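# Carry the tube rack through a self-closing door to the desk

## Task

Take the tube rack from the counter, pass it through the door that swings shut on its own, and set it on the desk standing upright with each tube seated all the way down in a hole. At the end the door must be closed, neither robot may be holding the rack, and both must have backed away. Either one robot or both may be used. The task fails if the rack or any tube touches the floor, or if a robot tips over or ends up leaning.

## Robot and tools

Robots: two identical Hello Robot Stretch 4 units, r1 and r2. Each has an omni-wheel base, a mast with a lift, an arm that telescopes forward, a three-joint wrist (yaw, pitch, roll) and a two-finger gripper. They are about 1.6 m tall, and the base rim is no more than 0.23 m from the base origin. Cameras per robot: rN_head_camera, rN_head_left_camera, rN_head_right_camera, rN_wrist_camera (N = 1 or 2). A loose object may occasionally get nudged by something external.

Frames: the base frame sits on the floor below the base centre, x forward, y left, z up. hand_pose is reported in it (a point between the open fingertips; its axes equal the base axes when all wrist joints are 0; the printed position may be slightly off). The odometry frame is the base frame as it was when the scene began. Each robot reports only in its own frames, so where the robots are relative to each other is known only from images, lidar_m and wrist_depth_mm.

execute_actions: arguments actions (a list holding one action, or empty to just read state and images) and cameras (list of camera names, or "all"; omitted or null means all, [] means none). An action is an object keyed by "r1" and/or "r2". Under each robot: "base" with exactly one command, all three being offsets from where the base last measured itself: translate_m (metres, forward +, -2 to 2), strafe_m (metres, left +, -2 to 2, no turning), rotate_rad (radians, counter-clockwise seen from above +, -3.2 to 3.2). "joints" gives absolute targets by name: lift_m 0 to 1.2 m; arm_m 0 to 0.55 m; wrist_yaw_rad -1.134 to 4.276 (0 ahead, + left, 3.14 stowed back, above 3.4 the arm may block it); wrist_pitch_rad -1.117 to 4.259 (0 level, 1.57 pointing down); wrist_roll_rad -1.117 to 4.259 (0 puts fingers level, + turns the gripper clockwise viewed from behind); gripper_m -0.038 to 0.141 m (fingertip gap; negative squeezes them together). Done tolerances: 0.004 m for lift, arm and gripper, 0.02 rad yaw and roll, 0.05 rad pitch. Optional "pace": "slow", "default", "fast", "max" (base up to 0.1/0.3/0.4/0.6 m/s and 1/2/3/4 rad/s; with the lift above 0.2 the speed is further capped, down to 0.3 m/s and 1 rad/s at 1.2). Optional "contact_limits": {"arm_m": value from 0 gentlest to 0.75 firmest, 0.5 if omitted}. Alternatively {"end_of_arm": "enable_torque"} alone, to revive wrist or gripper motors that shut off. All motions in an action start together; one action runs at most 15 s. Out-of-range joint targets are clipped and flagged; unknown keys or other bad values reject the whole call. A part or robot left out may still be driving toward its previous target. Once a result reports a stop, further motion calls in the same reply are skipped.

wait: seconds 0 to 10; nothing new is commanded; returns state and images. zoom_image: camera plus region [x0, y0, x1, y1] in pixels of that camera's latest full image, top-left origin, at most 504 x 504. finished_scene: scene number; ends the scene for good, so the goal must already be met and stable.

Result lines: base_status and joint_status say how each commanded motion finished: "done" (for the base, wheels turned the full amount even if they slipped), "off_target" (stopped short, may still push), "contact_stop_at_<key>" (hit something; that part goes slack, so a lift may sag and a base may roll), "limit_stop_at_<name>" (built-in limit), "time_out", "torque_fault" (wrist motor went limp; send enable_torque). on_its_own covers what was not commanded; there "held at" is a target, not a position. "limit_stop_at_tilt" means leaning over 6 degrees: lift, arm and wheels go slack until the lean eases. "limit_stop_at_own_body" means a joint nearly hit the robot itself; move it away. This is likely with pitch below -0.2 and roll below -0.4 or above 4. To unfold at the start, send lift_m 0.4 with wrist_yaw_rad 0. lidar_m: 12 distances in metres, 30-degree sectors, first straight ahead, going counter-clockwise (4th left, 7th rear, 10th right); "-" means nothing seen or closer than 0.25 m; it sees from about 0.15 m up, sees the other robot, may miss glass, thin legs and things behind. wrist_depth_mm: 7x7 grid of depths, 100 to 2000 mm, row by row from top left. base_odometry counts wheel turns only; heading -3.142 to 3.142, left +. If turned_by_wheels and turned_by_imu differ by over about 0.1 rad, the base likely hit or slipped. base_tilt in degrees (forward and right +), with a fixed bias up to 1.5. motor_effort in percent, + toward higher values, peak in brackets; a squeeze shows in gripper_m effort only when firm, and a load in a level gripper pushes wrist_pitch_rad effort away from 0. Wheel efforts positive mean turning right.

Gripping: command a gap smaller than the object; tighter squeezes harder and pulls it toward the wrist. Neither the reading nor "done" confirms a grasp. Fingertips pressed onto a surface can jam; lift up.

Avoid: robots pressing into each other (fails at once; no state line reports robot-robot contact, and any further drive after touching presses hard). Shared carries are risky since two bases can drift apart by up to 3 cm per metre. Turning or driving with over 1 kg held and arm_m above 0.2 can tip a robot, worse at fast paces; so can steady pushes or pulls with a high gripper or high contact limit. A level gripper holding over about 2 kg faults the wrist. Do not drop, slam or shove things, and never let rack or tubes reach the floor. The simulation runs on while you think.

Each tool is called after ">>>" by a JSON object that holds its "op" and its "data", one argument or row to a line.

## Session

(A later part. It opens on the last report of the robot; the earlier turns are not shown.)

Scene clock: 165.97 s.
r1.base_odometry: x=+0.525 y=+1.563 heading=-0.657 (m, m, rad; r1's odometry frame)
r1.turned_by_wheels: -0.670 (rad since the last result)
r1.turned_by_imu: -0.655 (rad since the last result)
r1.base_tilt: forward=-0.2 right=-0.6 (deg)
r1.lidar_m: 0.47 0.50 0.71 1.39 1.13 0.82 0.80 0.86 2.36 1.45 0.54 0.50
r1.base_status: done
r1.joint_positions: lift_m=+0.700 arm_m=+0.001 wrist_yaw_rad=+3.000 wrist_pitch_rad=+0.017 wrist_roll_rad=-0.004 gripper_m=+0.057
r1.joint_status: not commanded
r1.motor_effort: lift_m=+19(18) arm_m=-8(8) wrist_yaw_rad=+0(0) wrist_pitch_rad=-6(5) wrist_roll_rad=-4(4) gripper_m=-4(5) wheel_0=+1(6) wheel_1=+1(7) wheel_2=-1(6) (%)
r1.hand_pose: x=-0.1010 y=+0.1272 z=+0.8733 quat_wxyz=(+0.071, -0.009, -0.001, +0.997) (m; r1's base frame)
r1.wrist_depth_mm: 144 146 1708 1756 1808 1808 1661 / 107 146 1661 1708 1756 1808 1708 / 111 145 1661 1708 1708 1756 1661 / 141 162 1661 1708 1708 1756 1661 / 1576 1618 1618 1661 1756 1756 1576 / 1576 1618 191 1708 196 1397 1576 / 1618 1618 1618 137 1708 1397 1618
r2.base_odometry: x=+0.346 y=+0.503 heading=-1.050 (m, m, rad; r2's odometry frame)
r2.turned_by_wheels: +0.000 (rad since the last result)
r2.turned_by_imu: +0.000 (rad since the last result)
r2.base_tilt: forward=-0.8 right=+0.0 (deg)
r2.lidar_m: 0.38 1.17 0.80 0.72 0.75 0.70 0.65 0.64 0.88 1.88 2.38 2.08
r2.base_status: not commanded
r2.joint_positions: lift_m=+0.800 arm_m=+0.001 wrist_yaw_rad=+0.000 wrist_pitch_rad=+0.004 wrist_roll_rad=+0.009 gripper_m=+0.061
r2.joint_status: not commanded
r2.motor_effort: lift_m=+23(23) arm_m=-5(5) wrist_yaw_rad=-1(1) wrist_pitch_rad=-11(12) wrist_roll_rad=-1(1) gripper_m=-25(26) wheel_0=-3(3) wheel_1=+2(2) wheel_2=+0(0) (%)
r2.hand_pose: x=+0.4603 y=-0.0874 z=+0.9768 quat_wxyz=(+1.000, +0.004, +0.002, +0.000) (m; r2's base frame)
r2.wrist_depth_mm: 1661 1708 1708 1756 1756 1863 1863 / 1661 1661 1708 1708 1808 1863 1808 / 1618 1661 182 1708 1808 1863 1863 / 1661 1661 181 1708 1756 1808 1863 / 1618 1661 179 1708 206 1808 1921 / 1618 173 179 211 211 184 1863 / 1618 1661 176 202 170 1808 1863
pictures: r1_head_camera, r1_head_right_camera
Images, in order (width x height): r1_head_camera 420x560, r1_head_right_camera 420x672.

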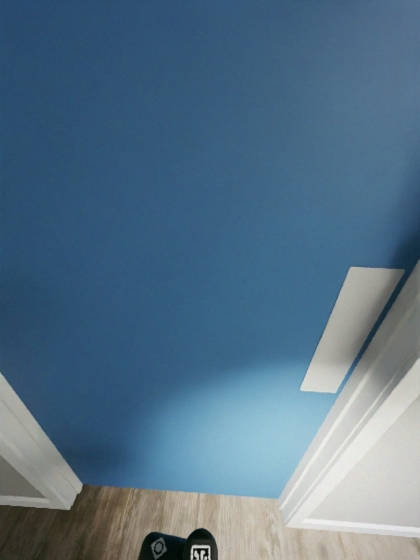

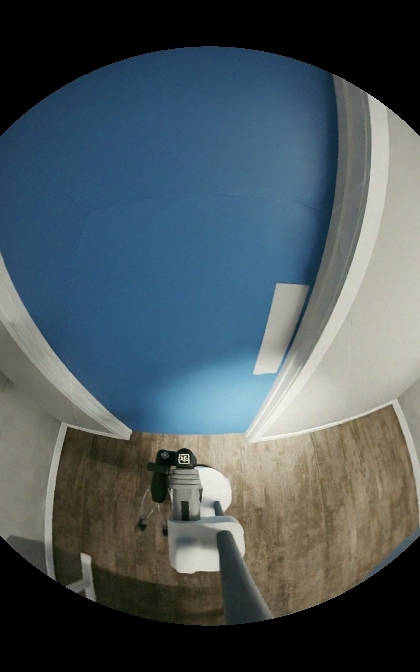

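>>> {"op": "execute_actions", "data": {
  "actions": [
    {"r1":{"base":{"strafe_m":-0.18}}}
  ],
  "cameras": []
}}

>>> {"op": "execute_actions", "data": {
  "actions": [
    {"r1":{"base":{"rotate_rad":-0.13}}}
  ],
  "cameras": []
}}

>>> {"op": "execute_actions", "data": {
  "actions": [
    {"r1":{"joints":{"arm_m":0.4},"contact_limits":{"arm_m":0.75},"pace":"slow"}}
  ],
  "cameras": ["r1_head_right_camera","r2_head_right_camera"]
}}

Scene clock: 172.90 s.
r1.base_odometry: x=+0.415 y=+1.421 heading=-0.657 (m, m, rad; r1's odometry frame)
r1.turned_by_wheels: +0.000 (rad since the last result)
r1.turned_by_imu: +0.001 (rad since the last result)
r1.base_tilt: forward=-0.2 right=-0.6 (deg)
r1.lidar_m: 0.48 0.50 0.70 1.57 1.15 0.84 0.82 1.68 2.24 1.41 0.56 0.44
r1.base_status: done
r1.joint_positions: lift_m=+0.700 arm_m=+0.001 wrist_yaw_rad=+3.000 wrist_pitch_rad=+0.017 wrist_roll_rad=-0.004 gripper_m=+0.057
r1.joint_status: not commanded
r1.motor_effort: lift_m=+19(19) arm_m=-7(8) wrist_yaw_rad=+0(0) wrist_pitch_rad=-7(7) wrist_roll_rad=-4(4) gripper_m=-3(4) wheel_0=+1(8) wheel_1=+1(9) wheel_2=-1(0) (%)
r1.hand_pose: x=-0.1010 y=+0.1272 z=+0.8733 quat_wxyz=(+0.071, -0.009, -0.001, +0.997) (m; r1's base frame)
r1.wrist_depth_mm: 143 146 1708 1708 1756 1756 1863 / 107 146 1708 1756 1756 1756 1808 / 111 145 1661 1708 1708 1808 1808 / 141 161 1708 1708 1756 1808 1756 / 1618 1661 1661 1708 1661 1808 1808 / 1661 1576 191 1708 196 1808 1366 / 1661 1661 1661 137 1708 1756 1661
r2.base_odometry: x=+0.346 y=+0.503 heading=-1.050 (m, m, rad; r2's odometry frame)
r2.turned_by_wheels: +0.000 (rad since the last result)
r2.turned_by_imu: -0.002 (rad since the last result)
r2.base_tilt: forward=-0.8 right=+0.0 (deg)
r2.lidar_m: 0.39 1.14 0.79 0.72 0.73 0.70 0.65 0.66 0.84 1.91 2.36 2.08
r2.base_status: not commanded
r2.joint_positions: lift_m=+0.800 arm_m=+0.001 wrist_yaw_rad=+0.000 wrist_pitch_rad=+0.004 wrist_roll_rad=+0.009 gripper_m=+0.061
r2.joint_status: not commanded
r2.motor_effort: lift_m=+24(24) arm_m=-6(5) wrist_yaw_rad=+0(1) wrist_pitch_rad=-9(11) wrist_roll_rad=-1(1) gripper_m=-24(26) wheel_0=-3(3) wheel_1=+2(2) wheel_2=+0(0) (%)
r2.hand_pose: x=+0.4603 y=-0.0874 z=+0.9768 quat_wxyz=(+1.000, +0.004, +0.002, +0.000) (m; r2's base frame)
r2.wrist_depth_mm: 1661 1661 1708 1708 1808 1808 1808 / 1618 1708 1708 1756 1756 1808 1863 / 1661 1708 182 1756 1756 1808 1863 / 1618 1661 180 1756 1756 1808 1863 / 1618 1618 180 1756 207 1808 1863 / 1661 173 179 211 211 184 1863 / 1661 1661 176 202 171 1863 1863
pictures: none
No camera images: the call's "cameras" was empty. Leave "cameras" out to get every camera's image.

Scene clock: 173.70 s.
r1.base_odometry: x=+0.415 y=+1.421 heading=-0.787 (m, m, rad; r1's odometry frame)
r1.turned_by_wheels: -0.130 (rad since the last result)
r1.turned_by_imu: -0.127 (rad since the last result)
r1.base_tilt: forward=-0.2 right=-0.5 (deg)
r1.lidar_m: 0.46 0.49 0.63 1.18 1.35 0.87 0.82 0.82 2.10 2.16 0.65 0.43
r1.base_status: done
r1.joint_positions: lift_m=+0.700 arm_m=+0.001 wrist_yaw_rad=+3.000 wrist_pitch_rad=+0.017 wrist_roll_rad=-0.004 gripper_m=+0.057
r1.joint_status: not commanded
r1.motor_effort: lift_m=+19(18) arm_m=-8(8) wrist_yaw_rad=+0(0) wrist_pitch_rad=-8(7) wrist_roll_rad=-3(4) gripper_m=-4(3) wheel_0=+1(6) wheel_1=+2(5) wheel_2=-1(5) (%)
r1.hand_pose: x=-0.1010 y=+0.1272 z=+0.8733 quat_wxyz=(+0.071, -0.009, -0.001, +0.997) (m; r1's base frame)
r1.wrist_depth_mm: 143 147 1661 1756 1863 1921 1618 / 107 146 1708 1756 1863 1983 1708 / 111 145 1661 1808 1808 1921 1661 / 140 162 1661 1756 1863 1921 1708 / 1537 1618 1618 1708 1756 1921 1618 / 1499 1576 191 1708 196 1863 1576 / 1464 1537 1661 137 1756 1464 1576
r2.base_odometry: x=+0.346 y=+0.503 heading=-1.050 (m, m, rad; r2's odometry frame)
r2.turned_by_wheels: +0.000 (rad since the last result)
r2.turned_by_imu: +0.000 (rad since the last result)
r2.base_tilt: forward=-0.8 right=+0.0 (deg)
r2.lidar_m: 0.38 1.17 0.78 0.70 0.72 0.70 0.65 0.66 0.87 1.88 2.36 2.09
r2.base_status: not commanded
r2.joint_positions: lift_m=+0.800 arm_m=+0.001 wrist_yaw_rad=+0.000 wrist_pitch_rad=+0.004 wrist_roll_rad=+0.009 gripper_m=+0.061
r2.joint_status: not commanded
r2.motor_effort: lift_m=+23(24) arm_m=-5(5) wrist_yaw_rad=+0(1) wrist_pitch_rad=-12(10) wrist_roll_rad=-1(2) gripper_m=-27(27) wheel_0=-3(3) wheel_1=+2(2) wheel_2=+0(0) (%)
r2.hand_pose: x=+0.4603 y=-0.0874 z=+0.9768 quat_wxyz=(+1.000, +0.004, +0.002, +0.000) (m; r2's base frame)
r2.wrist_depth_mm: 1618 1661 1708 1756 1756 1808 1863 / 1618 1708 1708 1756 1808 1863 1863 / 1618 1708 181 1756 1756 1808 1863 / 1618 1661 181 1708 1756 1863 1863 / 1661 1618 180 1756 206 1808 1863 / 1661 173 179 211 211 184 1863 / 1618 1661 176 202 171 1808 1863
pictures: none
No camera images: the call's "cameras" was empty. Leave "cameras" out to get every camera's image.

Scene clock: 178.97 s.
r1.base_odometry: x=+0.414 y=+1.421 heading=-0.788 (m, m, rad; r1's odometry frame)
r1.turned_by_wheels: -0.001 (rad since the last result)
r1.turned_by_imu: +0.290 (rad since the last result)
r1.base_tilt: forward=-3.0 right=+1.1 (deg)
r1.lidar_m: 0.54 0.60 0.88 1.49 0.90 0.72 0.71 1.69 1.98 1.11 0.55 0.54
r1.base_status: not commanded
r1.joint_positions: lift_m=+0.700 arm_m=+0.397 wrist_yaw_rad=+3.000 wrist_pitch_rad=+0.017 wrist_roll_rad=-0.004 gripper_m=+0.057
r1.joint_status: all done
r1.on_its_own: base_tilt is 3.3 degrees off its reading at the scene's start (forward=-0.1 right=-0.5)
r1.motor_effort: lift_m=+19(19) arm_m=+17(23) wrist_yaw_rad=+1(51) wrist_pitch_rad=-6(9) wrist_roll_rad=-5(4) gripper_m=-4(4) wheel_0=+1(1) wheel_1=+4(11) wheel_2=-11(13) (%)
r1.contact_limits: arm_m 0.75
r1.hand_pose: x=+0.2947 y=+0.1273 z=+0.8734 quat_wxyz=(+0.071, -0.008, -0.001, +0.997) (m; r1's base frame)
r1.wrist_depth_mm: 116 - - - 1921 1863 1863 / 115 564 - - 1983 1863 1863 / 116 179 591 - 1921 1921 1863 / - 260 539 - 1921 1863 1863 / - - - 1708 1576 1708 1863 / - - 191 - 196 1863 1863 / 1808 1138 1983 137 1983 1921 1863
r2.base_odometry: x=+0.346 y=+0.503 heading=-1.050 (m, m, rad; r2's odometry frame)
r2.turned_by_wheels: +0.000 (rad since the last result)
r2.turned_by_imu: -0.002 (rad since the last result)
r2.base_tilt: forward=-0.8 right=+0.0 (deg)
r2.lidar_m: 0.39 1.16 0.77 0.72 0.73 0.71 0.64 0.66 0.85 1.87 2.38 2.10
r2.base_status: not commanded
r2.joint_positions: lift_m=+0.800 arm_m=+0.001 wrist_yaw_rad=+0.000 wrist_pitch_rad=+0.004 wrist_roll_rad=+0.009 gripper_m=+0.061
r2.joint_status: not commanded
r2.motor_effort: lift_m=+23(23) arm_m=-5(5) wrist_yaw_rad=+0(1) wrist_pitch_rad=-11(10) wrist_roll_rad=+0(2) gripper_m=-26(26) wheel_0=-3(3) wheel_1=+2(2) wheel_2=+0(0) (%)
r2.hand_pose: x=+0.4603 y=-0.0874 z=+0.9768 quat_wxyz=(+1.000, +0.004, +0.002, +0.000) (m; r2's base frame)
r2.wrist_depth_mm: 1618 1661 1708 1756 1756 1808 1863 / 1661 1661 1708 1756 1756 1808 1863 / 1661 1708 182 1756 1756 1808 1863 / 1661 1708 180 1756 1756 1863 1808 / 1661 1661 180 1756 207 1808 1863 / 1661 173 179 211 211 184 1863 / 1618 1661 176 202 171 1808 1863
pictures: r1_head_right_camera, r2_head_right_camera
Images, in order (width x height): r1_head_right_camera 420x672, r2_head_right_camera 420x672.

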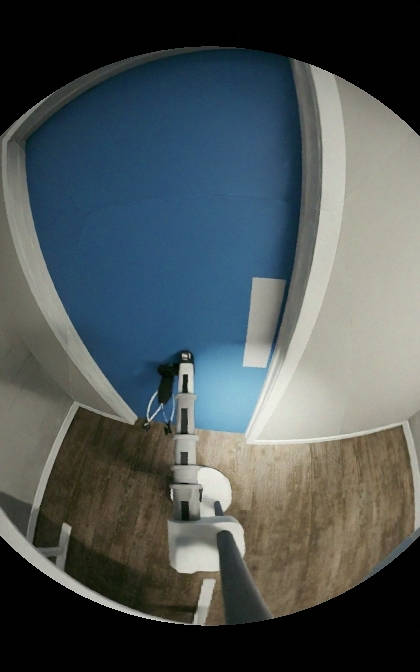

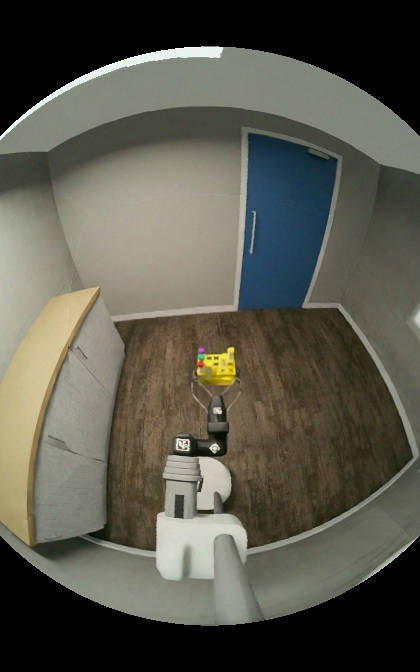

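>>> {"op": "execute_actions", "data": {
  "actions": [
    {"r1":{"joints":{"arm_m":0.0}}}
  ],
  "cameras": []
}}

>>> {"op": "execute_actions", "data": {
  "actions": [
    {"r1":{"base":{"rotate_rad":-0.16},"joints":{"lift_m":0.27}}}
  ],
  "cameras": ["r1_head_right_camera","r1_head_camera"]
}}

Scene clock: 184.30 s.
r1.base_odometry: x=+0.415 y=+1.421 heading=-0.787 (m, m, rad; r1's odometry frame)
r1.turned_by_wheels: +0.000 (rad since the last result)
r1.turned_by_imu: +0.113 (rad since the last result)
r1.base_tilt: forward=-0.2 right=-0.5 (deg)
r1.lidar_m: 0.55 0.68 1.08 1.39 0.86 0.73 0.74 1.84 2.27 0.92 0.57 0.55
r1.base_status: not commanded
r1.joint_positions: lift_m=+0.700 arm_m=+0.001 wrist_yaw_rad=+3.000 wrist_pitch_rad=+0.017 wrist_roll_rad=-0.004 gripper_m=+0.057
r1.joint_status: all done
r1.motor_effort: lift_m=+18(18) arm_m=-7(9) wrist_yaw_rad=+0(1) wrist_pitch_rad=-7(8) wrist_roll_rad=-5(4) gripper_m=-3(5) wheel_0=-1(7) wheel_1=+1(5) wheel_2=-1(2) (%)
r1.hand_pose: x=-0.1010 y=+0.1272 z=+0.8734 quat_wxyz=(+0.071, -0.009, -0.001, +0.997) (m; r1's base frame)
r1.wrist_depth_mm: 144 146 1708 1708 1576 1499 1464 / 107 146 1756 1618 1576 1537 1430 / 111 145 1708 1618 1537 1499 1464 / 140 162 1661 1661 1576 1499 1464 / 1921 1808 1661 1618 1499 1464 1430 / 1921 1808 191 976 196 891 878 / 1863 1808 1661 137 1499 1464 1397
r2.base_odometry: x=+0.346 y=+0.503 heading=-1.050 (m, m, rad; r2's odometry frame)
r2.turned_by_wheels: +0.000 (rad since the last result)
r2.turned_by_imu: -0.002 (rad since the last result)
r2.base_tilt: forward=-0.8 right=+0.0 (deg)
r2.lidar_m: 0.39 1.16 0.77 0.71 0.72 0.69 0.63 0.66 0.86 1.87 2.37 2.09
r2.base_status: not commanded
r2.joint_positions: lift_m=+0.800 arm_m=+0.001 wrist_yaw_rad=+0.000 wrist_pitch_rad=+0.004 wrist_roll_rad=+0.009 gripper_m=+0.061
r2.joint_status: not commanded
r2.motor_effort: lift_m=+23(23) arm_m=-5(5) wrist_yaw_rad=+0(1) wrist_pitch_rad=-11(11) wrist_roll_rad=-1(1) gripper_m=-22(27) wheel_0=-3(3) wheel_1=+2(2) wheel_2=+0(0) (%)
r2.hand_pose: x=+0.4603 y=-0.0874 z=+0.9768 quat_wxyz=(+1.000, +0.004, +0.002, +0.000) (m; r2's base frame)
r2.wrist_depth_mm: 1618 1661 1708 1708 1808 1808 1863 / 1661 1708 1708 1708 1808 1808 1863 / 1661 1661 182 1756 1756 1808 1863 / 1618 1708 180 1708 1756 1808 1863 / 1661 1661 180 1708 206 1808 1863 / 1618 173 179 210 211 184 1863 / 1661 1661 176 202 171 1808 1863
pictures: none
No camera images: the call's "cameras" was empty. Leave "cameras" out to get every camera's image.

Scene clock: 187.00 s.
r1.base_odometry: x=+0.415 y=+1.421 heading=-0.947 (m, m, rad; r1's odometry frame)
r1.turned_by_wheels: -0.160 (rad since the last result)
r1.turned_by_imu: -0.156 (rad since the last result)
r1.base_tilt: forward=-0.2 right=-0.5 (deg)
r1.lidar_m: 0.54 0.62 0.85 1.46 0.95 0.73 0.73 1.66 2.30 1.20 0.59 0.57
r1.base_status: done
r1.joint_positions: lift_m=+0.270 arm_m=+0.001 wrist_yaw_rad=+3.000 wrist_pitch_rad=+0.017 wrist_roll_rad=-0.004 gripper_m=+0.057
r1.joint_status: all done
r1.motor_effort: lift_m=+15(15) arm_m=-8(7) wrist_yaw_rad=+0(0) wrist_pitch_rad=-6(7) wrist_roll_rad=-4(4) gripper_m=-3(4) wheel_0=+0(6) wheel_1=+1(6) wheel_2=-1(4) (%)
r1.hand_pose: x=-0.1010 y=+0.1272 z=+0.4436 quat_wxyz=(+0.071, -0.009, -0.001, +0.997) (m; r1's base frame)
r1.wrist_depth_mm: 143 147 1618 1661 1618 1576 1576 / 107 146 1661 1618 1618 1576 1618 / 111 145 866 1098 1060 1008 1098 / 140 162 1618 1576 1618 1576 1537 / 1661 1661 1618 1618 1576 1576 1576 / 1576 1618 191 1576 196 1537 1537 / 1098 1042 1138 137 1182 1160 1229
r2.base_odometry: x=+0.346 y=+0.503 heading=-1.050 (m, m, rad; r2's odometry frame)
r2.turned_by_wheels: +0.000 (rad since the last result)
r2.turned_by_imu: -0.001 (rad since the last result)
r2.base_tilt: forward=-0.7 right=-0.1 (deg)
r2.lidar_m: 0.38 1.16 0.76 0.70 0.75 0.71 0.64 0.65 0.85 1.88 2.35 2.09
r2.base_status: not commanded
r2.joint_positions: lift_m=+0.800 arm_m=+0.001 wrist_yaw_rad=+0.000 wrist_pitch_rad=+0.004 wrist_roll_rad=+0.009 gripper_m=+0.061
r2.joint_status: not commanded
r2.motor_effort: lift_m=+23(24) arm_m=-5(5) wrist_yaw_rad=+0(1) wrist_pitch_rad=-10(9) wrist_roll_rad=-2(2) gripper_m=-25(25) wheel_0=-3(3) wheel_1=+2(2) wheel_2=+0(0) (%)
r2.hand_pose: x=+0.4603 y=-0.0874 z=+0.9768 quat_wxyz=(+1.000, +0.004, +0.002, +0.000) (m; r2's base frame)
r2.wrist_depth_mm: 1618 1661 1756 1756 1756 1808 1863 / 1618 1708 1708 1756 1808 1808 1863 / 1618 1661 182 1756 1756 1808 1808 / 1661 1661 181 1708 1708 1808 1863 / 1661 1661 180 1756 207 1808 1863 / 1618 173 179 211 211 184 1921 / 1618 1708 176 202 171 1808 1808
pictures: r1_head_camera, r1_head_right_camera
Images, in order (width x height): r1_head_camera 420x560, r1_head_right_camera 420x672.

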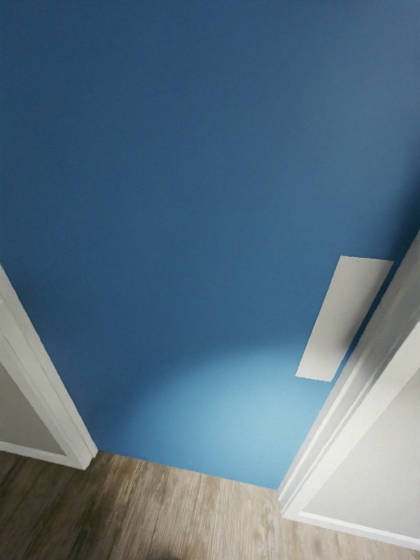

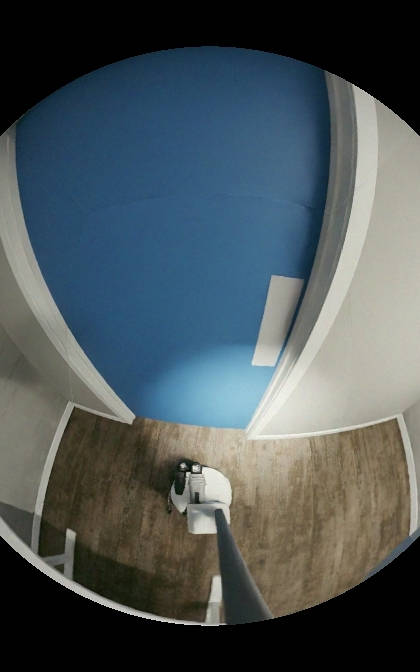

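>>> {"op": "execute_actions", "data": {
  "actions": [
    {"r1":{"base":{"rotate_rad":-0.05},"joints":{"lift_m":0.4,"wrist_yaw_rad":0.0,"gripper_m":0.0}}}
  ],
  "cameras": []
}}

>>> {"op": "execute_actions", "data": {
  "actions": [
    {"r1":{"base":{"strafe_m":-0.13},"joints":{"arm_m":0.1,"wrist_pitch_rad":0}}}
  ],
  "cameras": ["r1_head_right_camera","r1_head_camera"]
}}

Scene clock: 193.30 s.
r1.base_odometry: x=+0.415 y=+1.421 heading=-0.997 (m, m, rad; r1's odometry frame)
r1.turned_by_wheels: -0.050 (rad since the last result)
r1.turned_by_imu: -0.048 (rad since the last result)
r1.base_tilt: forward=-0.1 right=-0.5 (deg)
r1.lidar_m: 0.55 0.60 0.86 1.46 0.99 0.76 0.73 0.80 2.31 1.37 0.62 0.57
r1.base_status: done
r1.joint_positions: lift_m=+0.400 arm_m=+0.001 wrist_yaw_rad=+0.001 wrist_pitch_rad=+0.017 wrist_roll_rad=-0.004 gripper_m=+0.000
r1.joint_status: all done
r1.motor_effort: lift_m=+21(22) arm_m=-7(7) wrist_yaw_rad=-1(6) wrist_pitch_rad=-6(6) wrist_roll_rad=-5(4) gripper_m=-6(7) wheel_0=+3(4) wheel_1=+1(4) wheel_2=+1(3) (%)
r1.hand_pose: x=+0.4607 y=-0.0873 z=+0.5731 quat_wxyz=(+1.000, -0.002, +0.008, +0.000) (m; r1's base frame)
r1.wrist_depth_mm: 366 355 342 329 320 309 301 / 364 353 342 329 319 307 301 / 364 351 338 329 317 309 298 / 359 349 336 325 317 306 298 / 362 347 338 327 315 304 298 / 362 349 332 198 312 306 297 / 359 347 332 140 309 301 296
r2.base_odometry: x=+0.346 y=+0.503 heading=-1.050 (m, m, rad; r2's odometry frame)
r2.turned_by_wheels: +0.000 (rad since the last result)
r2.turned_by_imu: -0.002 (rad since the last result)
r2.base_tilt: forward=-0.8 right=+0.0 (deg)
r2.lidar_m: 0.38 1.16 0.78 0.70 0.74 0.70 0.64 0.66 0.85 1.88 2.38 2.09
r2.base_status: not commanded
r2.joint_positions: lift_m=+0.800 arm_m=+0.001 wrist_yaw_rad=+0.000 wrist_pitch_rad=+0.004 wrist_roll_rad=+0.009 gripper_m=+0.061
r2.joint_status: not commanded
r2.motor_effort: lift_m=+24(24) arm_m=-5(5) wrist_yaw_rad=+0(0) wrist_pitch_rad=-10(10) wrist_roll_rad=-2(1) gripper_m=-23(26) wheel_0=-3(3) wheel_1=+2(2) wheel_2=+0(0) (%)
r2.hand_pose: x=+0.4603 y=-0.0874 z=+0.9768 quat_wxyz=(+1.000, +0.004, +0.002, +0.000) (m; r2's base frame)
r2.wrist_depth_mm: 1661 1708 1708 1708 1808 1808 1863 / 1618 1661 1661 1808 1756 1808 1863 / 1618 1708 182 1708 1808 1863 1808 / 1661 1661 181 1756 1756 1808 1863 / 1618 1661 179 1708 207 1808 1863 / 1618 173 179 211 211 184 1808 / 1618 1661 176 202 171 1808 1863
pictures: none
No camera images: the call's "cameras" was empty. Leave "cameras" out to get every camera's image.

Scene clock: 194.93 s.
r1.base_odometry: x=+0.305 y=+1.351 heading=-0.995 (m, m, rad; r1's odometry frame)
r1.turned_by_wheels: +0.002 (rad since the last result)
r1.turned_by_imu: +0.026 (rad since the last result)
r1.base_tilt: forward=-0.2 right=-0.5 (deg)
r1.lidar_m: 0.55 0.59 0.93 1.57 0.99 0.73 0.74 1.68 2.18 1.27 0.61 0.51
r1.base_status: done
r1.joint_positions: lift_m=+0.400 arm_m=+0.097 wrist_yaw_rad=+0.011 wrist_pitch_rad=+0.000 wrist_roll_rad=-0.004 gripper_m=+0.000
r1.joint_status: all done
r1.on_its_own: wrist_yaw_rad is at rest, and its effort (-30) is outside its rest range (-13 to +13)
r1.motor_effort: lift_m=+21(21) arm_m=+18(22) wrist_yaw_rad=-30(31) wrist_pitch_rad=+1(12) wrist_roll_rad=-5(3) gripper_m=-8(6) wheel_0=+18(22) wheel_1=+11(10) wheel_2=-6(10) (%)
r1.hand_pose: x=+0.5571 y=-0.0844 z=+0.5780 quat_wxyz=(+1.000, -0.002, +0.000, +0.005) (m; r1's base frame)
r1.wrist_depth_mm: 266 255 242 229 221 211 206 / 265 253 240 230 220 211 204 / 263 250 238 229 219 210 203 / 260 249 236 227 218 208 203 / 259 247 236 224 216 208 202 / 257 246 185 187 214 206 200 / 257 239 234 145 150 204 -
r2.base_odometry: x=+0.346 y=+0.503 heading=-1.050 (m, m, rad; r2's odometry frame)
r2.turned_by_wheels: +0.000 (rad since the last result)
r2.turned_by_imu: -0.001 (rad since the last result)
r2.base_tilt: forward=-0.8 right=+0.0 (deg)
r2.lidar_m: 0.40 1.16 0.77 0.71 0.74 0.71 0.65 0.66 0.87 1.89 2.37 2.07
r2.base_status: not commanded
r2.joint_positions: lift_m=+0.800 arm_m=+0.001 wrist_yaw_rad=+0.000 wrist_pitch_rad=+0.004 wrist_roll_rad=+0.009 gripper_m=+0.061
r2.joint_status: not commanded
r2.motor_effort: lift_m=+23(23) arm_m=-5(5) wrist_yaw_rad=-1(1) wrist_pitch_rad=-12(10) wrist_roll_rad=+0(1) gripper_m=-23(28) wheel_0=-3(3) wheel_1=+2(2) wheel_2=+0(0) (%)
r2.hand_pose: x=+0.4603 y=-0.0874 z=+0.9768 quat_wxyz=(+1.000, +0.004, +0.002, +0.000) (m; r2's base frame)
r2.wrist_depth_mm: 1661 1661 1661 1756 1756 1808 1808 / 1661 1661 1708 1708 1756 1808 1863 / 1618 1708 182 1708 1756 1808 1863 / 1618 1661 180 1708 1756 1808 1808 / 1618 1661 179 1708 207 1808 1863 / 1618 173 179 211 211 183 1808 / 1661 1708 176 202 171 1808 1863
pictures: r1_head_camera, r1_head_right_camera
Images, in order (width x height): r1_head_camera 420x560, r1_head_right_camera 420x672.

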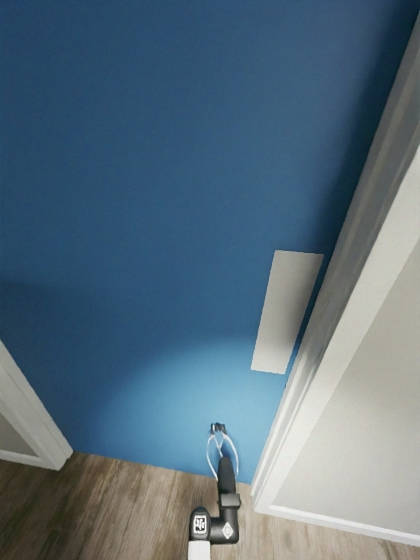

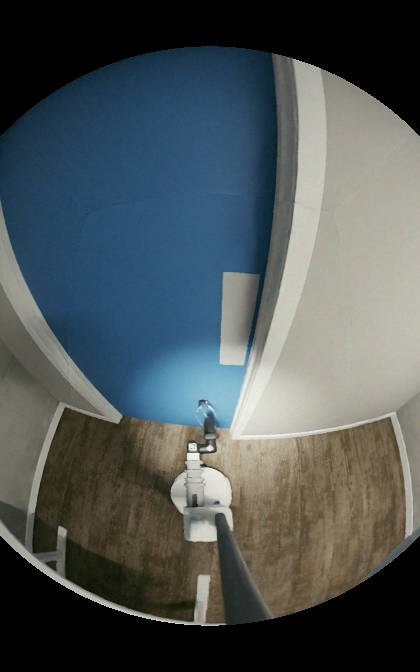

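>>> {"op": "execute_actions", "data": {
  "actions": [
    {"r1":{"joints":{"arm_m":0.05,"wrist_yaw_rad":-0.15}}}
  ],
  "cameras": []
}}

>>> {"op": "execute_actions", "data": {
  "actions": [
    {"r1":{"joints":{"arm_m":0.35},"contact_limits":{"arm_m":0.75},"pace":"slow"}}
  ],
  "cameras": ["r1_head_right_camera","r1_head_camera","r2_head_right_camera"]
}}

Scene clock: 199.37 s.
r1.base_odometry: x=+0.305 y=+1.350 heading=-0.997 (m, m, rad; r1's odometry frame)
r1.turned_by_wheels: -0.002 (rad since the last result)
r1.turned_by_imu: -0.001 (rad since the last result)
r1.base_tilt: forward=-0.2 right=-0.5 (deg)
r1.lidar_m: 0.53 0.61 0.91 1.56 0.99 0.76 0.74 1.67 2.18 1.27 0.60 0.49
r1.base_status: not commanded
r1.joint_positions: lift_m=+0.400 arm_m=+0.051 wrist_yaw_rad=-0.150 wrist_pitch_rad=+0.002 wrist_roll_rad=-0.004 gripper_m=+0.000
r1.joint_status: all done
r1.motor_effort: lift_m=+21(21) arm_m=-8(16) wrist_yaw_rad=+0(58) wrist_pitch_rad=-6(5) wrist_roll_rad=-4(4) gripper_m=-4(11) wheel_0=+0(20) wheel_1=+0(10) wheel_2=+1(6) (%)
r1.hand_pose: x=+0.4945 y=-0.1295 z=+0.5774 quat_wxyz=(+0.997, -0.002, +0.001, -0.075) (m; r1's base frame)
r1.wrist_depth_mm: 285 283 282 282 281 258 - / 282 282 282 281 278 259 203 / 282 279 279 278 277 259 203 / 279 278 278 277 277 257 203 / 278 278 277 276 274 254 200 / 277 276 276 198 273 248 198 / 276 274 273 140 272 237 -
r2.base_odometry: x=+0.346 y=+0.503 heading=-1.050 (m, m, rad; r2's odometry frame)
r2.turned_by_wheels: +0.000 (rad since the last result)
r2.turned_by_imu: -0.001 (rad since the last result)
r2.base_tilt: forward=-0.8 right=+0.0 (deg)
r2.lidar_m: 0.39 1.17 0.75 0.69 0.73 0.70 0.64 0.67 0.85 1.85 2.38 2.08
r2.base_status: not commanded
r2.joint_positions: lift_m=+0.800 arm_m=+0.001 wrist_yaw_rad=+0.000 wrist_pitch_rad=+0.004 wrist_roll_rad=+0.009 gripper_m=+0.061
r2.joint_status: not commanded
r2.motor_effort: lift_m=+23(23) arm_m=-5(5) wrist_yaw_rad=-1(0) wrist_pitch_rad=-11(10) wrist_roll_rad=-1(1) gripper_m=-27(25) wheel_0=-3(3) wheel_1=+2(2) wheel_2=+0(0) (%)
r2.hand_pose: x=+0.4603 y=-0.0874 z=+0.9768 quat_wxyz=(+1.000, +0.004, +0.002, +0.000) (m; r2's base frame)
r2.wrist_depth_mm: 1618 1661 1756 1708 1756 1808 1921 / 1618 1661 1708 1756 1756 1863 1863 / 1661 1661 182 1756 1756 1808 1863 / 1618 1661 181 1756 1756 1808 1863 / 1618 1661 180 1708 207 1808 1863 / 1618 173 179 211 211 184 1863 / 1661 1661 177 202 171 1808 1863
pictures: none
No camera images: the call's "cameras" was empty. Leave "cameras" out to get every camera's image.

Scene clock: 203.67 s.
r1.base_odometry: x=+0.305 y=+1.350 heading=-0.998 (m, m, rad; r1's odometry frame)
r1.turned_by_wheels: -0.001 (rad since the last result)
r1.turned_by_imu: +0.011 (rad since the last result)
r1.base_tilt: forward=-0.3 right=-0.5 (deg)
r1.lidar_m: 0.74 0.75 0.94 1.58 0.94 0.75 0.74 1.65 2.17 1.24 0.57 0.51
r1.base_status: not commanded
r1.joint_positions: lift_m=+0.400 arm_m=+0.347 wrist_yaw_rad=-0.173 wrist_pitch_rad=-0.001 wrist_roll_rad=-0.004 gripper_m=+0.000
r1.joint_status: all done
r1.on_its_own: wrist_yaw_rad is at rest, and its effort (+68) is outside its rest range (-13 to +13)
r1.motor_effort: lift_m=+21(21) arm_m=+18(25) wrist_yaw_rad=+68(78) wrist_pitch_rad=+2(6) wrist_roll_rad=-4(4) gripper_m=-6(5) wheel_0=+1(10) wheel_1=+2(6) wheel_2=-20(20) (%)
r1.contact_limits: arm_m 0.75
r1.hand_pose: x=+0.7867 y=-0.1359 z=+0.5782 quat_wxyz=(+0.996, -0.002, +0.000, -0.087) (m; r1's base frame)
r1.wrist_depth_mm: 193 204 218 234 253 273 - / 192 204 219 232 251 271 - / 192 203 218 233 249 271 - / 190 203 216 231 249 270 - / 190 202 216 229 248 266 - / 190 201 211 196 189 267 - / 189 196 211 141 241 266 1576
r2.base_odometry: x=+0.346 y=+0.503 heading=-1.050 (m, m, rad; r2's odometry frame)
r2.turned_by_wheels: +0.000 (rad since the last result)
r2.turned_by_imu: -0.001 (rad since the last result)
r2.base_tilt: forward=-0.8 right=-0.1 (deg)
r2.lidar_m: 0.40 1.16 0.80 0.71 0.73 0.70 0.62 0.66 0.84 1.88 2.37 1.75
r2.base_status: not commanded
r2.joint_positions: lift_m=+0.800 arm_m=+0.001 wrist_yaw_rad=+0.000 wrist_pitch_rad=+0.004 wrist_roll_rad=+0.009 gripper_m=+0.061
r2.joint_status: not commanded
r2.motor_effort: lift_m=+23(23) arm_m=-5(6) wrist_yaw_rad=-1(0) wrist_pitch_rad=-10(10) wrist_roll_rad=-2(1) gripper_m=-24(24) wheel_0=-3(3) wheel_1=+2(2) wheel_2=+0(0) (%)
r2.hand_pose: x=+0.4603 y=-0.0874 z=+0.9768 quat_wxyz=(+1.000, +0.004, +0.002, +0.000) (m; r2's base frame)
r2.wrist_depth_mm: 1661 1708 1708 1708 1756 1618 1863 / 1618 1661 1661 1756 1708 1661 1808 / 1618 1661 182 1756 1499 1661 1863 / 1618 1708 181 1708 1464 1618 1863 / 1618 1661 179 1708 206 1661 1863 / 1618 173 179 210 211 184 1863 / 1661 1661 176 202 171 1576 1863
pictures: r1_head_camera, r1_head_right_camera, r2_head_right_camera
Images, in order (width x height): r1_head_camera 420x560, r1_head_right_camera 420x672, r2_head_right_camera 420x672.

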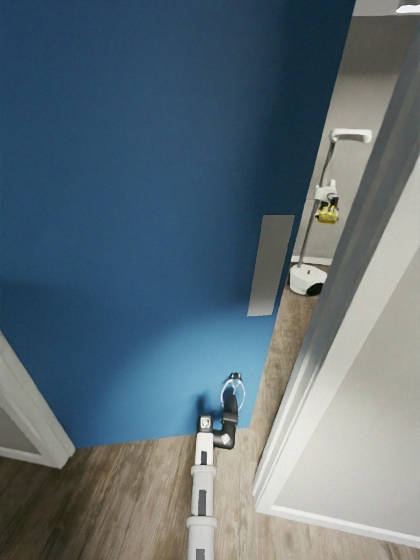

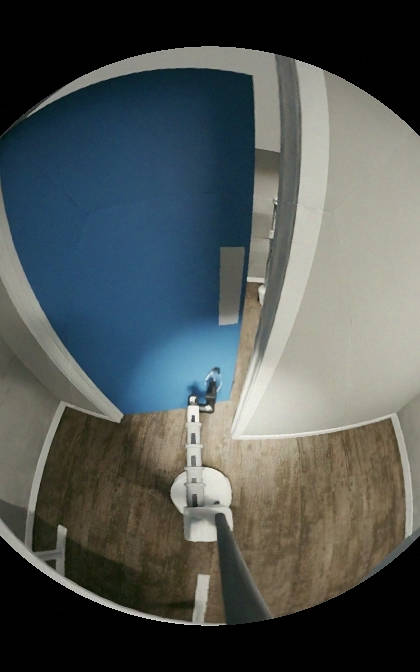

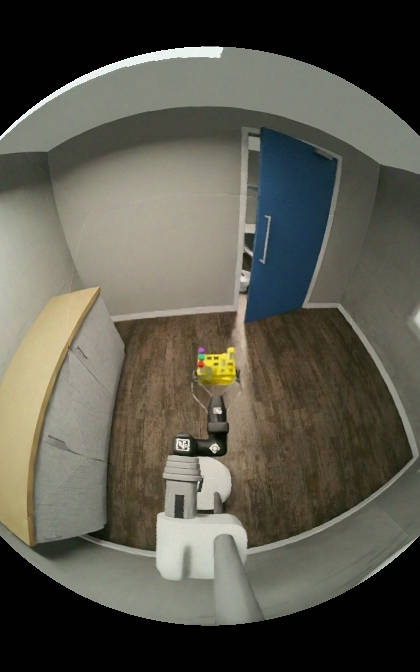

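>>> {"op": "execute_actions", "data": {
  "actions": [
    {"r1":{"joints":{"wrist_yaw_rad":0.3},"pace":"slow"}}
  ],
  "cameras": []
}}

>>> {"op": "execute_actions", "data": {
  "actions": [
    {"r1":{"joints":{"arm_m":0.55,"wrist_yaw_rad":0.6},"contact_limits":{"arm_m":0.75},"pace":"slow"}}
  ],
  "cameras": ["r1_head_right_camera","r1_head_camera","r2_head_right_camera"]
}}

Scene clock: 210.43 s.
torque_fault: r1.wrist_yaw_rad switched itself off since the last result.
r1.base_odometry: x=+0.305 y=+1.350 heading=-0.996 (m, m, rad; r1's odometry frame)
r1.turned_by_wheels: +0.002 (rad since the last result)
r1.turned_by_imu: +0.003 (rad since the last result)
r1.base_tilt: forward=-0.2 right=-0.5 (deg)
r1.lidar_m: 0.62 0.66 0.94 1.58 0.95 0.75 0.73 1.66 2.19 1.24 0.61 0.47
r1.base_status: not commanded
r1.joint_positions: lift_m=+0.400 arm_m=+0.349 wrist_yaw_rad=-1.004 wrist_pitch_rad=+0.002 wrist_roll_rad=-0.004 gripper_m=+0.000
r1.joint_status: wrist_yaw_rad torque_fault (moved -0.830 of +0.473)
r1.on_its_own: wrist_yaw_rad is off since a torque_fault, until you send "end_of_arm": "enable_torque" (your +0.300 is given up)
r1.motor_effort: lift_m=+21(21) arm_m=+8(18) wrist_yaw_rad=+0(100) wrist_pitch_rad=-5(5) wrist_roll_rad=-3(4) gripper_m=-6(7) wheel_0=+3(9) wheel_1=+1(3) wheel_2=+1(24) (%)
r1.hand_pose: x=+0.6007 y=-0.2903 z=+0.5774 quat_wxyz=(+0.877, -0.001, +0.002, -0.481) (m; r1's base frame)
r1.wrist_depth_mm: 132 156 195 - 187 147 - / 133 156 195 - 186 146 143 / 133 158 196 - 185 146 141 / 134 158 196 - 183 145 140 / 133 158 196 1983 182 144 139 / 133 158 181 200 176 144 - / 132 148 196 142 159 141 -
r2.base_odometry: x=+0.346 y=+0.503 heading=-1.050 (m, m, rad; r2's odometry frame)
r2.turned_by_wheels: +0.000 (rad since the last result)
r2.turned_by_imu: -0.002 (rad since the last result)
r2.base_tilt: forward=-0.8 right=-0.1 (deg)
r2.lidar_m: 0.39 1.17 0.79 0.71 0.74 0.72 0.63 0.65 0.87 1.90 2.38 2.00
r2.base_status: not commanded
r2.joint_positions: lift_m=+0.800 arm_m=+0.001 wrist_yaw_rad=+0.000 wrist_pitch_rad=+0.004 wrist_roll_rad=+0.009 gripper_m=+0.061
r2.joint_status: not commanded
r2.motor_effort: lift_m=+23(23) arm_m=-6(5) wrist_yaw_rad=+0(1) wrist_pitch_rad=-11(12) wrist_roll_rad=+0(0) gripper_m=-27(27) wheel_0=-3(3) wheel_1=+2(2) wheel_2=+0(0) (%)
r2.hand_pose: x=+0.4603 y=-0.0874 z=+0.9768 quat_wxyz=(+1.000, +0.004, +0.002, +0.000) (m; r2's base frame)
r2.wrist_depth_mm: 1661 1661 1661 1708 1708 1756 1808 / 1661 1661 1708 1708 1708 1756 1808 / 1618 1661 182 1708 1661 1756 1863 / 1618 1708 180 1708 1618 1808 1808 / 1618 1661 180 1708 206 1756 1863 / 1618 173 179 211 211 184 1808 / 1618 1661 176 202 171 1756 1863
pictures: none
No camera images: the call's "cameras" was empty. Leave "cameras" out to get every camera's image.

not run: a stop came earlier in this reply.

>>> {"op": "execute_actions", "data": {
  "actions": [
    {"r1":{"end_of_arm":"enable_torque"}}
  ],
  "cameras": ["r1_head_right_camera","r1_head_camera"]
}}

Scene clock: 216.00 s.
r1.base_odometry: x=+0.305 y=+1.350 heading=-0.996 (m, m, rad; r1's odometry frame)
r1.turned_by_wheels: +0.000 (rad since the last result)
r1.turned_by_imu: +0.001 (rad since the last result)
r1.base_tilt: forward=-0.2 right=-0.6 (deg)
r1.lidar_m: 0.62 0.66 0.91 1.57 0.96 0.75 0.74 1.66 2.16 1.23 0.60 0.50
r1.base_status: not commanded
r1.joint_positions: lift_m=+0.400 arm_m=+0.349 wrist_yaw_rad=-1.004 wrist_pitch_rad=+0.002 wrist_roll_rad=-0.004 gripper_m=+0.000
r1.joint_status: not commanded
r1.end_of_arm: enable_torque: each motor that was off is on again
r1.on_its_own: wrist_yaw_rad is held at -1.004, not at your +0.300, since a torque_fault
r1.motor_effort: lift_m=+21(21) arm_m=+8(8) wrist_yaw_rad=+0(0) wrist_pitch_rad=-5(6) wrist_roll_rad=-4(4) gripper_m=-5(5) wheel_0=+4(4) wheel_1=+1(1) wheel_2=+1(1) (%)
r1.hand_pose: x=+0.6007 y=-0.2903 z=+0.5774 quat_wxyz=(+0.877, -0.001, +0.002, -0.481) (m; r1's base frame)
r1.wrist_depth_mm: 132 156 195 - 187 147 - / 132 157 195 - 186 146 143 / 133 158 196 - 185 145 141 / 134 158 197 - 183 145 140 / 133 158 197 1983 182 144 139 / 133 157 181 200 176 144 - / 133 147 196 142 160 141 -
r2.base_odometry: x=+0.346 y=+0.503 heading=-1.050 (m, m, rad; r2's odometry frame)
r2.turned_by_wheels: +0.000 (rad since the last result)
r2.turned_by_imu: -0.001 (rad since the last result)
r2.base_tilt: forward=-0.7 right=+0.0 (deg)
r2.lidar_m: 0.39 1.16 0.79 0.71 0.74 0.70 0.64 0.66 0.85 1.88 2.37 2.00
r2.base_status: not commanded
r2.joint_positions: lift_m=+0.800 arm_m=+0.001 wrist_yaw_rad=+0.000 wrist_pitch_rad=+0.004 wrist_roll_rad=+0.009 gripper_m=+0.061
r2.joint_status: not commanded
r2.motor_effort: lift_m=+24(23) arm_m=-5(5) wrist_yaw_rad=+0(0) wrist_pitch_rad=-10(12) wrist_roll_rad=+0(2) gripper_m=-23(24) wheel_0=-3(3) wheel_1=+2(2) wheel_2=+0(0) (%)
r2.hand_pose: x=+0.4603 y=-0.0874 z=+0.9768 quat_wxyz=(+1.000, +0.004, +0.002, +0.000) (m; r2's base frame)
r2.wrist_depth_mm: 1618 1708 1756 1756 1708 1808 1863 / 1618 1661 1708 1708 1756 1756 1863 / 1618 1708 182 1708 1708 1756 1863 / 1618 1661 181 1708 1618 1808 1863 / 1661 1661 180 1708 207 1756 1863 / 1618 173 179 211 211 184 1808 / 1618 1661 176 202 171 1756 1808
pictures: r1_head_camera, r1_head_right_camera
Images, in order (width x height): r1_head_camera 420x560, r1_head_right_camera 420x672.

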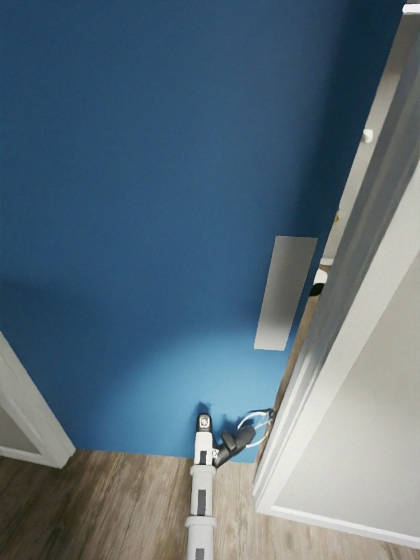

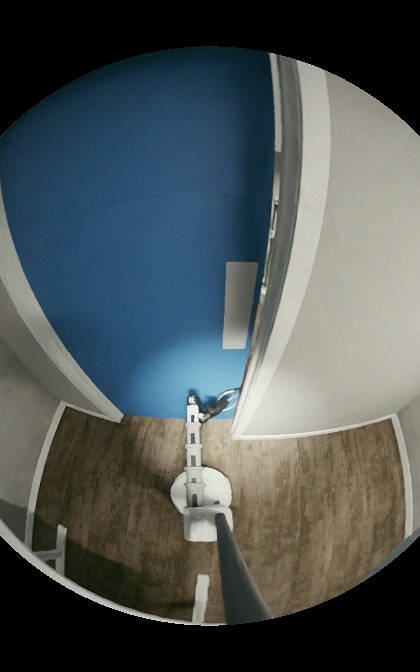

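>>> {"op": "execute_actions", "data": {
  "actions": [
    {"r1":{"joints":{"arm_m":0.55},"contact_limits":{"arm_m":0.75},"pace":"slow"}}
  ],
  "cameras": ["r1_head_right_camera","r2_head_right_camera"]
}}

Scene clock: 222.47 s.
torque_fault: r1.wrist_yaw_rad switched itself off since the last result.
r1.base_odometry: x=+0.305 y=+1.350 heading=-1.000 (m, m, rad; r1's odometry frame)
r1.turned_by_wheels: -0.004 (rad since the last result)
r1.turned_by_imu: -0.005 (rad since the last result)
r1.base_tilt: forward=-0.2 right=-0.5 (deg)
r1.lidar_m: 0.73 0.72 0.95 1.58 0.98 0.74 0.73 1.64 2.19 1.25 0.59 0.50
r1.base_status: not commanded
r1.joint_positions: lift_m=+0.400 arm_m=+0.544 wrist_yaw_rad=-1.153 wrist_pitch_rad=+0.003 wrist_roll_rad=-0.004 gripper_m=+0.000
r1.joint_status: arm_m off_target (ended at +0.544, target +0.550)
joint sent to its limit — the command would take r1.arm_m past its upper limit, so that joint was sent only as far as its limit.
r1.on_its_own: wrist_yaw_rad is off since a torque_fault, until you send "end_of_arm": "enable_torque" (your +0.300 is given up)
r1.motor_effort: lift_m=+21(21) arm_m=+21(24) wrist_yaw_rad=+0(100) wrist_pitch_rad=-9(9) wrist_roll_rad=-4(4) gripper_m=-7(13) wheel_0=-10(16) wheel_1=-2(5) wheel_2=-27(29) (%)
r1.contact_limits: arm_m 0.75
r1.hand_pose: x=+0.7523 y=-0.2992 z=+0.5771 quat_wxyz=(+0.838, -0.001, +0.002, -0.545) (m; r1's base frame)
r1.wrist_depth_mm: - 115 162 - - 1983 1808 / - 116 163 - - 1983 1708 / - 117 165 - - 1921 1808 / - 118 166 1808 1661 1921 1661 / - 118 167 1863 1661 1921 1708 / - 118 167 198 1576 1863 1576 / - 113 160 142 1397 1576 1366
r2.base_odometry: x=+0.346 y=+0.503 heading=-1.050 (m, m, rad; r2's odometry frame)
r2.turned_by_wheels: +0.000 (rad since the last result)
r2.turned_by_imu: -0.002 (rad since the last result)
r2.base_tilt: forward=-0.8 right=+0.0 (deg)
r2.lidar_m: 0.40 1.16 0.78 0.71 0.73 0.69 0.63 0.65 0.86 1.87 2.37 1.80
r2.base_status: not commanded
r2.joint_positions: lift_m=+0.800 arm_m=+0.001 wrist_yaw_rad=+0.000 wrist_pitch_rad=+0.004 wrist_roll_rad=+0.009 gripper_m=+0.061
r2.joint_status: not commanded
r2.motor_effort: lift_m=+23(23) arm_m=-5(5) wrist_yaw_rad=-2(0) wrist_pitch_rad=-11(10) wrist_roll_rad=-1(2) gripper_m=-25(27) wheel_0=-3(3) wheel_1=+2(2) wheel_2=+0(0) (%)
r2.hand_pose: x=+0.4603 y=-0.0874 z=+0.9768 quat_wxyz=(+1.000, +0.004, +0.002, +0.000) (m; r2's base frame)
r2.wrist_depth_mm: 1661 1708 1708 1756 1756 1661 1863 / 1661 1708 1661 1756 1756 1661 1808 / 1618 1661 181 1756 1576 1661 1863 / 1618 1708 180 1756 1576 1708 1863 / 1661 1661 180 1708 206 1661 1863 / 1618 173 179 210 211 184 1863 / 1618 1661 176 202 171 1618 1863
pictures: r1_head_right_camera, r2_head_right_camera
Images, in order (width x height): r1_head_right_camera 420x672, r2_head_right_camera 420x672.

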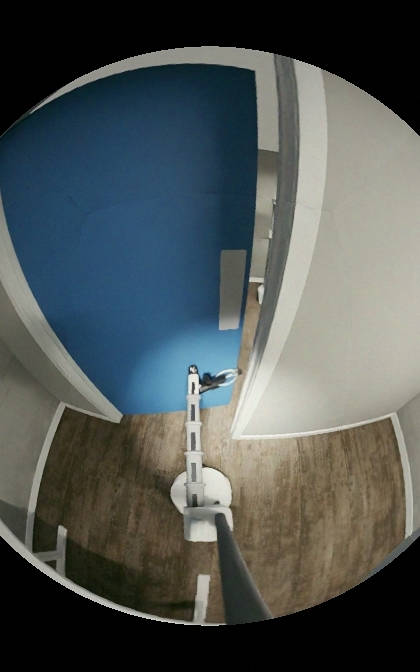

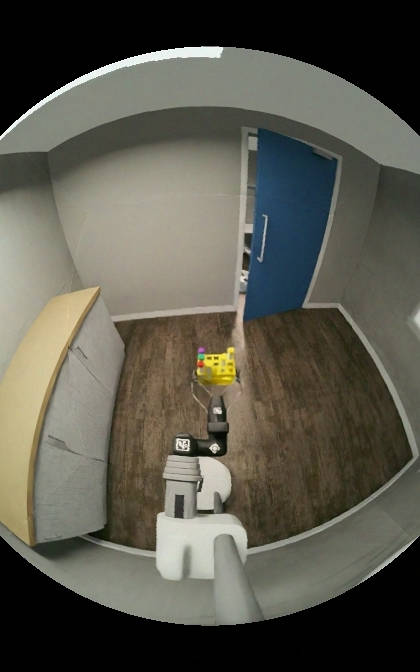

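>>> {"op": "execute_actions", "data": {
  "actions": [
    {"r1":{"base":{"translate_m":0.25},"pace":"slow"}}
  ],
  "cameras": ["r1_head_right_camera","r2_head_right_camera"]
}}

Scene clock: 230.63 s.
r1.base_odometry: x=+0.440 y=+1.140 heading=-1.001 (m, m, rad; r1's odometry frame)
r1.turned_by_wheels: -0.001 (rad since the last result)
r1.turned_by_imu: -0.002 (rad since the last result)
r1.base_tilt: forward=-0.3 right=-0.5 (deg)
r1.lidar_m: 0.68 0.66 0.74 1.55 1.26 1.00 0.98 1.95 2.22 0.60 0.30 0.35
r1.base_status: done
r1.joint_positions: lift_m=+0.400 arm_m=+0.545 wrist_yaw_rad=-0.918 wrist_pitch_rad=+0.003 wrist_roll_rad=-0.004 gripper_m=+0.000
r1.joint_status: not commanded
r1.on_its_own: wrist_yaw_rad is off since a torque_fault, until you send "end_of_arm": "enable_torque" (your +0.300 is given up)
r1.motor_effort: lift_m=+21(21) arm_m=+18(21) wrist_yaw_rad=+1(1) wrist_pitch_rad=-9(8) wrist_roll_rad=-4(4) gripper_m=-7(7) wheel_0=-1(14) wheel_1=+4(12) wheel_2=-17(28) (%)
r1.hand_pose: x=+0.8215 y=-0.2823 z=+0.5771 quat_wxyz=(+0.897, -0.001, +0.002, -0.443) (m; r1's base frame)
r1.wrist_depth_mm: 107 134 - - - - 1863 / 107 136 - - - - 1808 / 108 137 - - - - 1661 / 108 138 - - 1808 1499 1308 / 109 138 - - 1808 1499 1308 / 109 139 180 198 1708 1464 1308 / 110 126 1430 140 1397 1464 1308
r2.base_odometry: x=+0.346 y=+0.503 heading=-1.050 (m, m, rad; r2's odometry frame)
r2.turned_by_wheels: +0.000 (rad since the last result)
r2.turned_by_imu: -0.003 (rad since the last result)
r2.base_tilt: forward=-0.8 right=+0.0 (deg)
r2.lidar_m: 0.39 1.16 0.80 0.71 0.75 0.71 0.64 0.66 0.86 1.87 2.36 1.58
r2.base_status: not commanded
r2.joint_positions: lift_m=+0.800 arm_m=+0.001 wrist_yaw_rad=+0.000 wrist_pitch_rad=+0.004 wrist_roll_rad=+0.009 gripper_m=+0.061
r2.joint_status: not commanded
r2.motor_effort: lift_m=+23(23) arm_m=-6(5) wrist_yaw_rad=-1(0) wrist_pitch_rad=-11(9) wrist_roll_rad=-1(1) gripper_m=-26(26) wheel_0=-3(3) wheel_1=+2(2) wheel_2=+0(0) (%)
r2.hand_pose: x=+0.4603 y=-0.0874 z=+0.9768 quat_wxyz=(+1.000, +0.004, +0.002, +0.000) (m; r2's base frame)
r2.wrist_depth_mm: 1618 1708 1756 1808 - 1397 1756 / 1618 1708 1661 1708 - 1397 1756 / 1618 1661 182 1756 - 1397 1808 / 1661 1661 181 1708 1756 1308 1808 / 1618 1661 180 1756 207 1308 1863 / 1661 173 179 211 211 184 1863 / 1618 1618 177 202 171 1281 1921
pictures: r1_head_right_camera, r2_head_right_camera
Images, in order (width x height): r1_head_right_camera 420x672, r2_head_right_camera 420x672.

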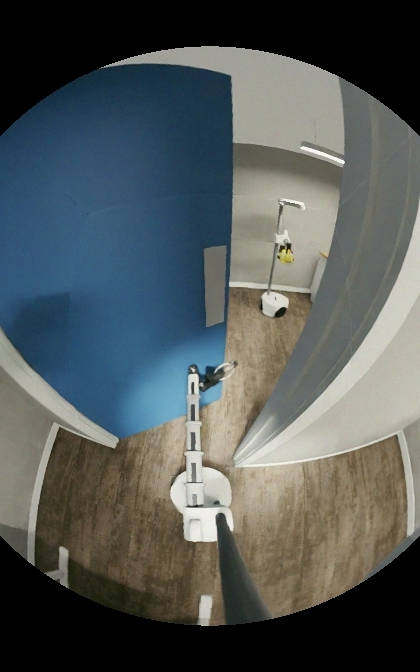

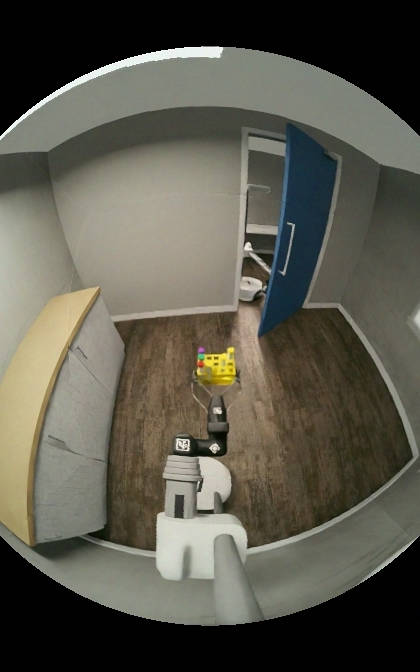

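Works well. Strafe left to clear the jamb.

>>> {"op": "execute_actions", "data": {
  "actions": [
    {"r1":{"base":{"strafe_m":0.17},"pace":"slow"}}
  ],
  "cameras": ["r1_head_right_camera","r2_head_right_camera"]
}}

Scene clock: 235.17 s.
r1.base_odometry: x=+0.583 y=+1.232 heading=-1.004 (m, m, rad; r1's odometry frame)
r1.turned_by_wheels: -0.003 (rad since the last result)
r1.turned_by_imu: -0.143 (rad since the last result)
r1.base_tilt: forward=-0.2 right=-0.5 (deg)
r1.lidar_m: 0.64 0.59 0.62 0.80 1.46 1.06 1.00 1.03 2.40 0.90 0.41 0.49
r1.base_status: done
r1.joint_positions: lift_m=+0.400 arm_m=+0.546 wrist_yaw_rad=-0.937 wrist_pitch_rad=+0.003 wrist_roll_rad=-0.004 gripper_m=+0.000
r1.joint_status: not commanded
r1.on_its_own: wrist_yaw_rad is off since a torque_fault, until you send "end_of_arm": "enable_torque" (your +0.300 is given up)
r1.motor_effort: lift_m=+21(21) arm_m=+13(18) wrist_yaw_rad=+1(1) wrist_pitch_rad=-8(8) wrist_roll_rad=-4(4) gripper_m=-6(8) wheel_0=-16(22) wheel_1=+0(9) wheel_2=-21(30) (%)
r1.hand_pose: x=+0.8172 y=-0.2842 z=+0.5772 quat_wxyz=(+0.892, -0.001, +0.002, -0.451) (m; r1's base frame)
r1.wrist_depth_mm: 146 1756 - - - - 1808 / 148 1366 - - - - 1756 / 150 - - - - 1921 1808 / 152 - - - 1661 1499 1808 / 152 - - 1921 1661 1499 1756 / 152 1499 - 198 1618 1464 1756 / 151 1281 1430 140 1397 1499 1618
r2.base_odometry: x=+0.346 y=+0.503 heading=-1.050 (m, m, rad; r2's odometry frame)
r2.turned_by_wheels: +0.000 (rad since the last result)
r2.turned_by_imu: -0.002 (rad since the last result)
r2.base_tilt: forward=-0.7 right=+0.0 (deg)
r2.lidar_m: 0.38 1.15 0.77 0.72 0.72 0.72 0.64 0.66 0.87 1.90 2.36 1.56
r2.base_status: not commanded
r2.joint_positions: lift_m=+0.800 arm_m=+0.001 wrist_yaw_rad=+0.000 wrist_pitch_rad=+0.004 wrist_roll_rad=+0.009 gripper_m=+0.061
r2.joint_status: not commanded
r2.motor_effort: lift_m=+23(23) arm_m=-5(5) wrist_yaw_rad=+0(0) wrist_pitch_rad=-13(11) wrist_roll_rad=+0(1) gripper_m=-26(25) wheel_0=-3(3) wheel_1=+2(2) wheel_2=+0(0) (%)
r2.hand_pose: x=+0.4603 y=-0.0874 z=+0.9768 quat_wxyz=(+1.000, +0.004, +0.002, +0.000) (m; r2's base frame)
r2.wrist_depth_mm: 1618 1661 1708 1756 - 1397 1808 / 1618 1661 1708 1756 - 1430 1756 / 1661 1661 182 1756 - 1366 1808 / 1661 1661 181 1756 1756 1281 1808 / 1618 1661 179 1708 207 1308 1808 / 1661 173 179 211 211 184 1863 / 1661 1708 176 202 171 1255 1863
pictures: r1_head_right_camera, r2_head_right_camera
Images, in order (width x height): r1_head_right_camera 420x672, r2_head_right_camera 420x672.

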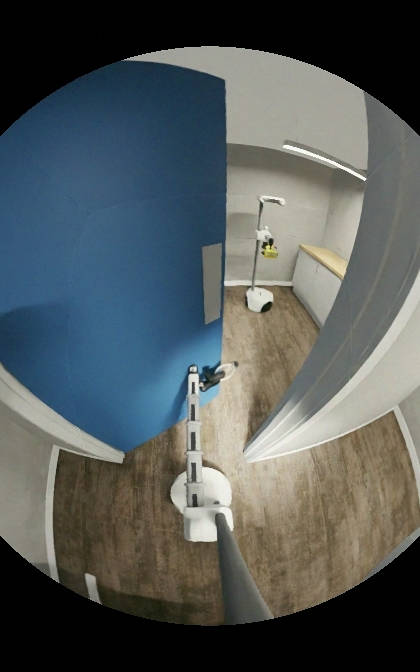

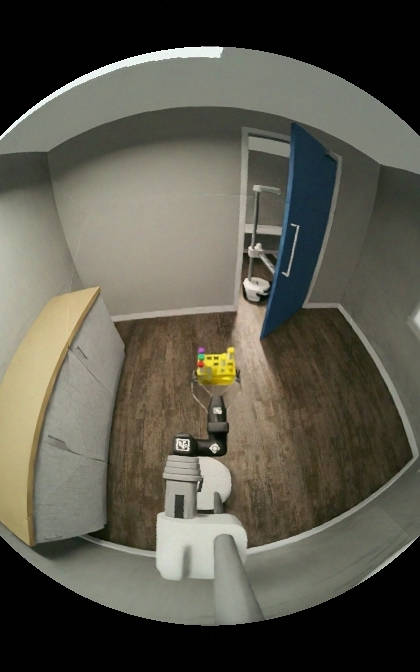

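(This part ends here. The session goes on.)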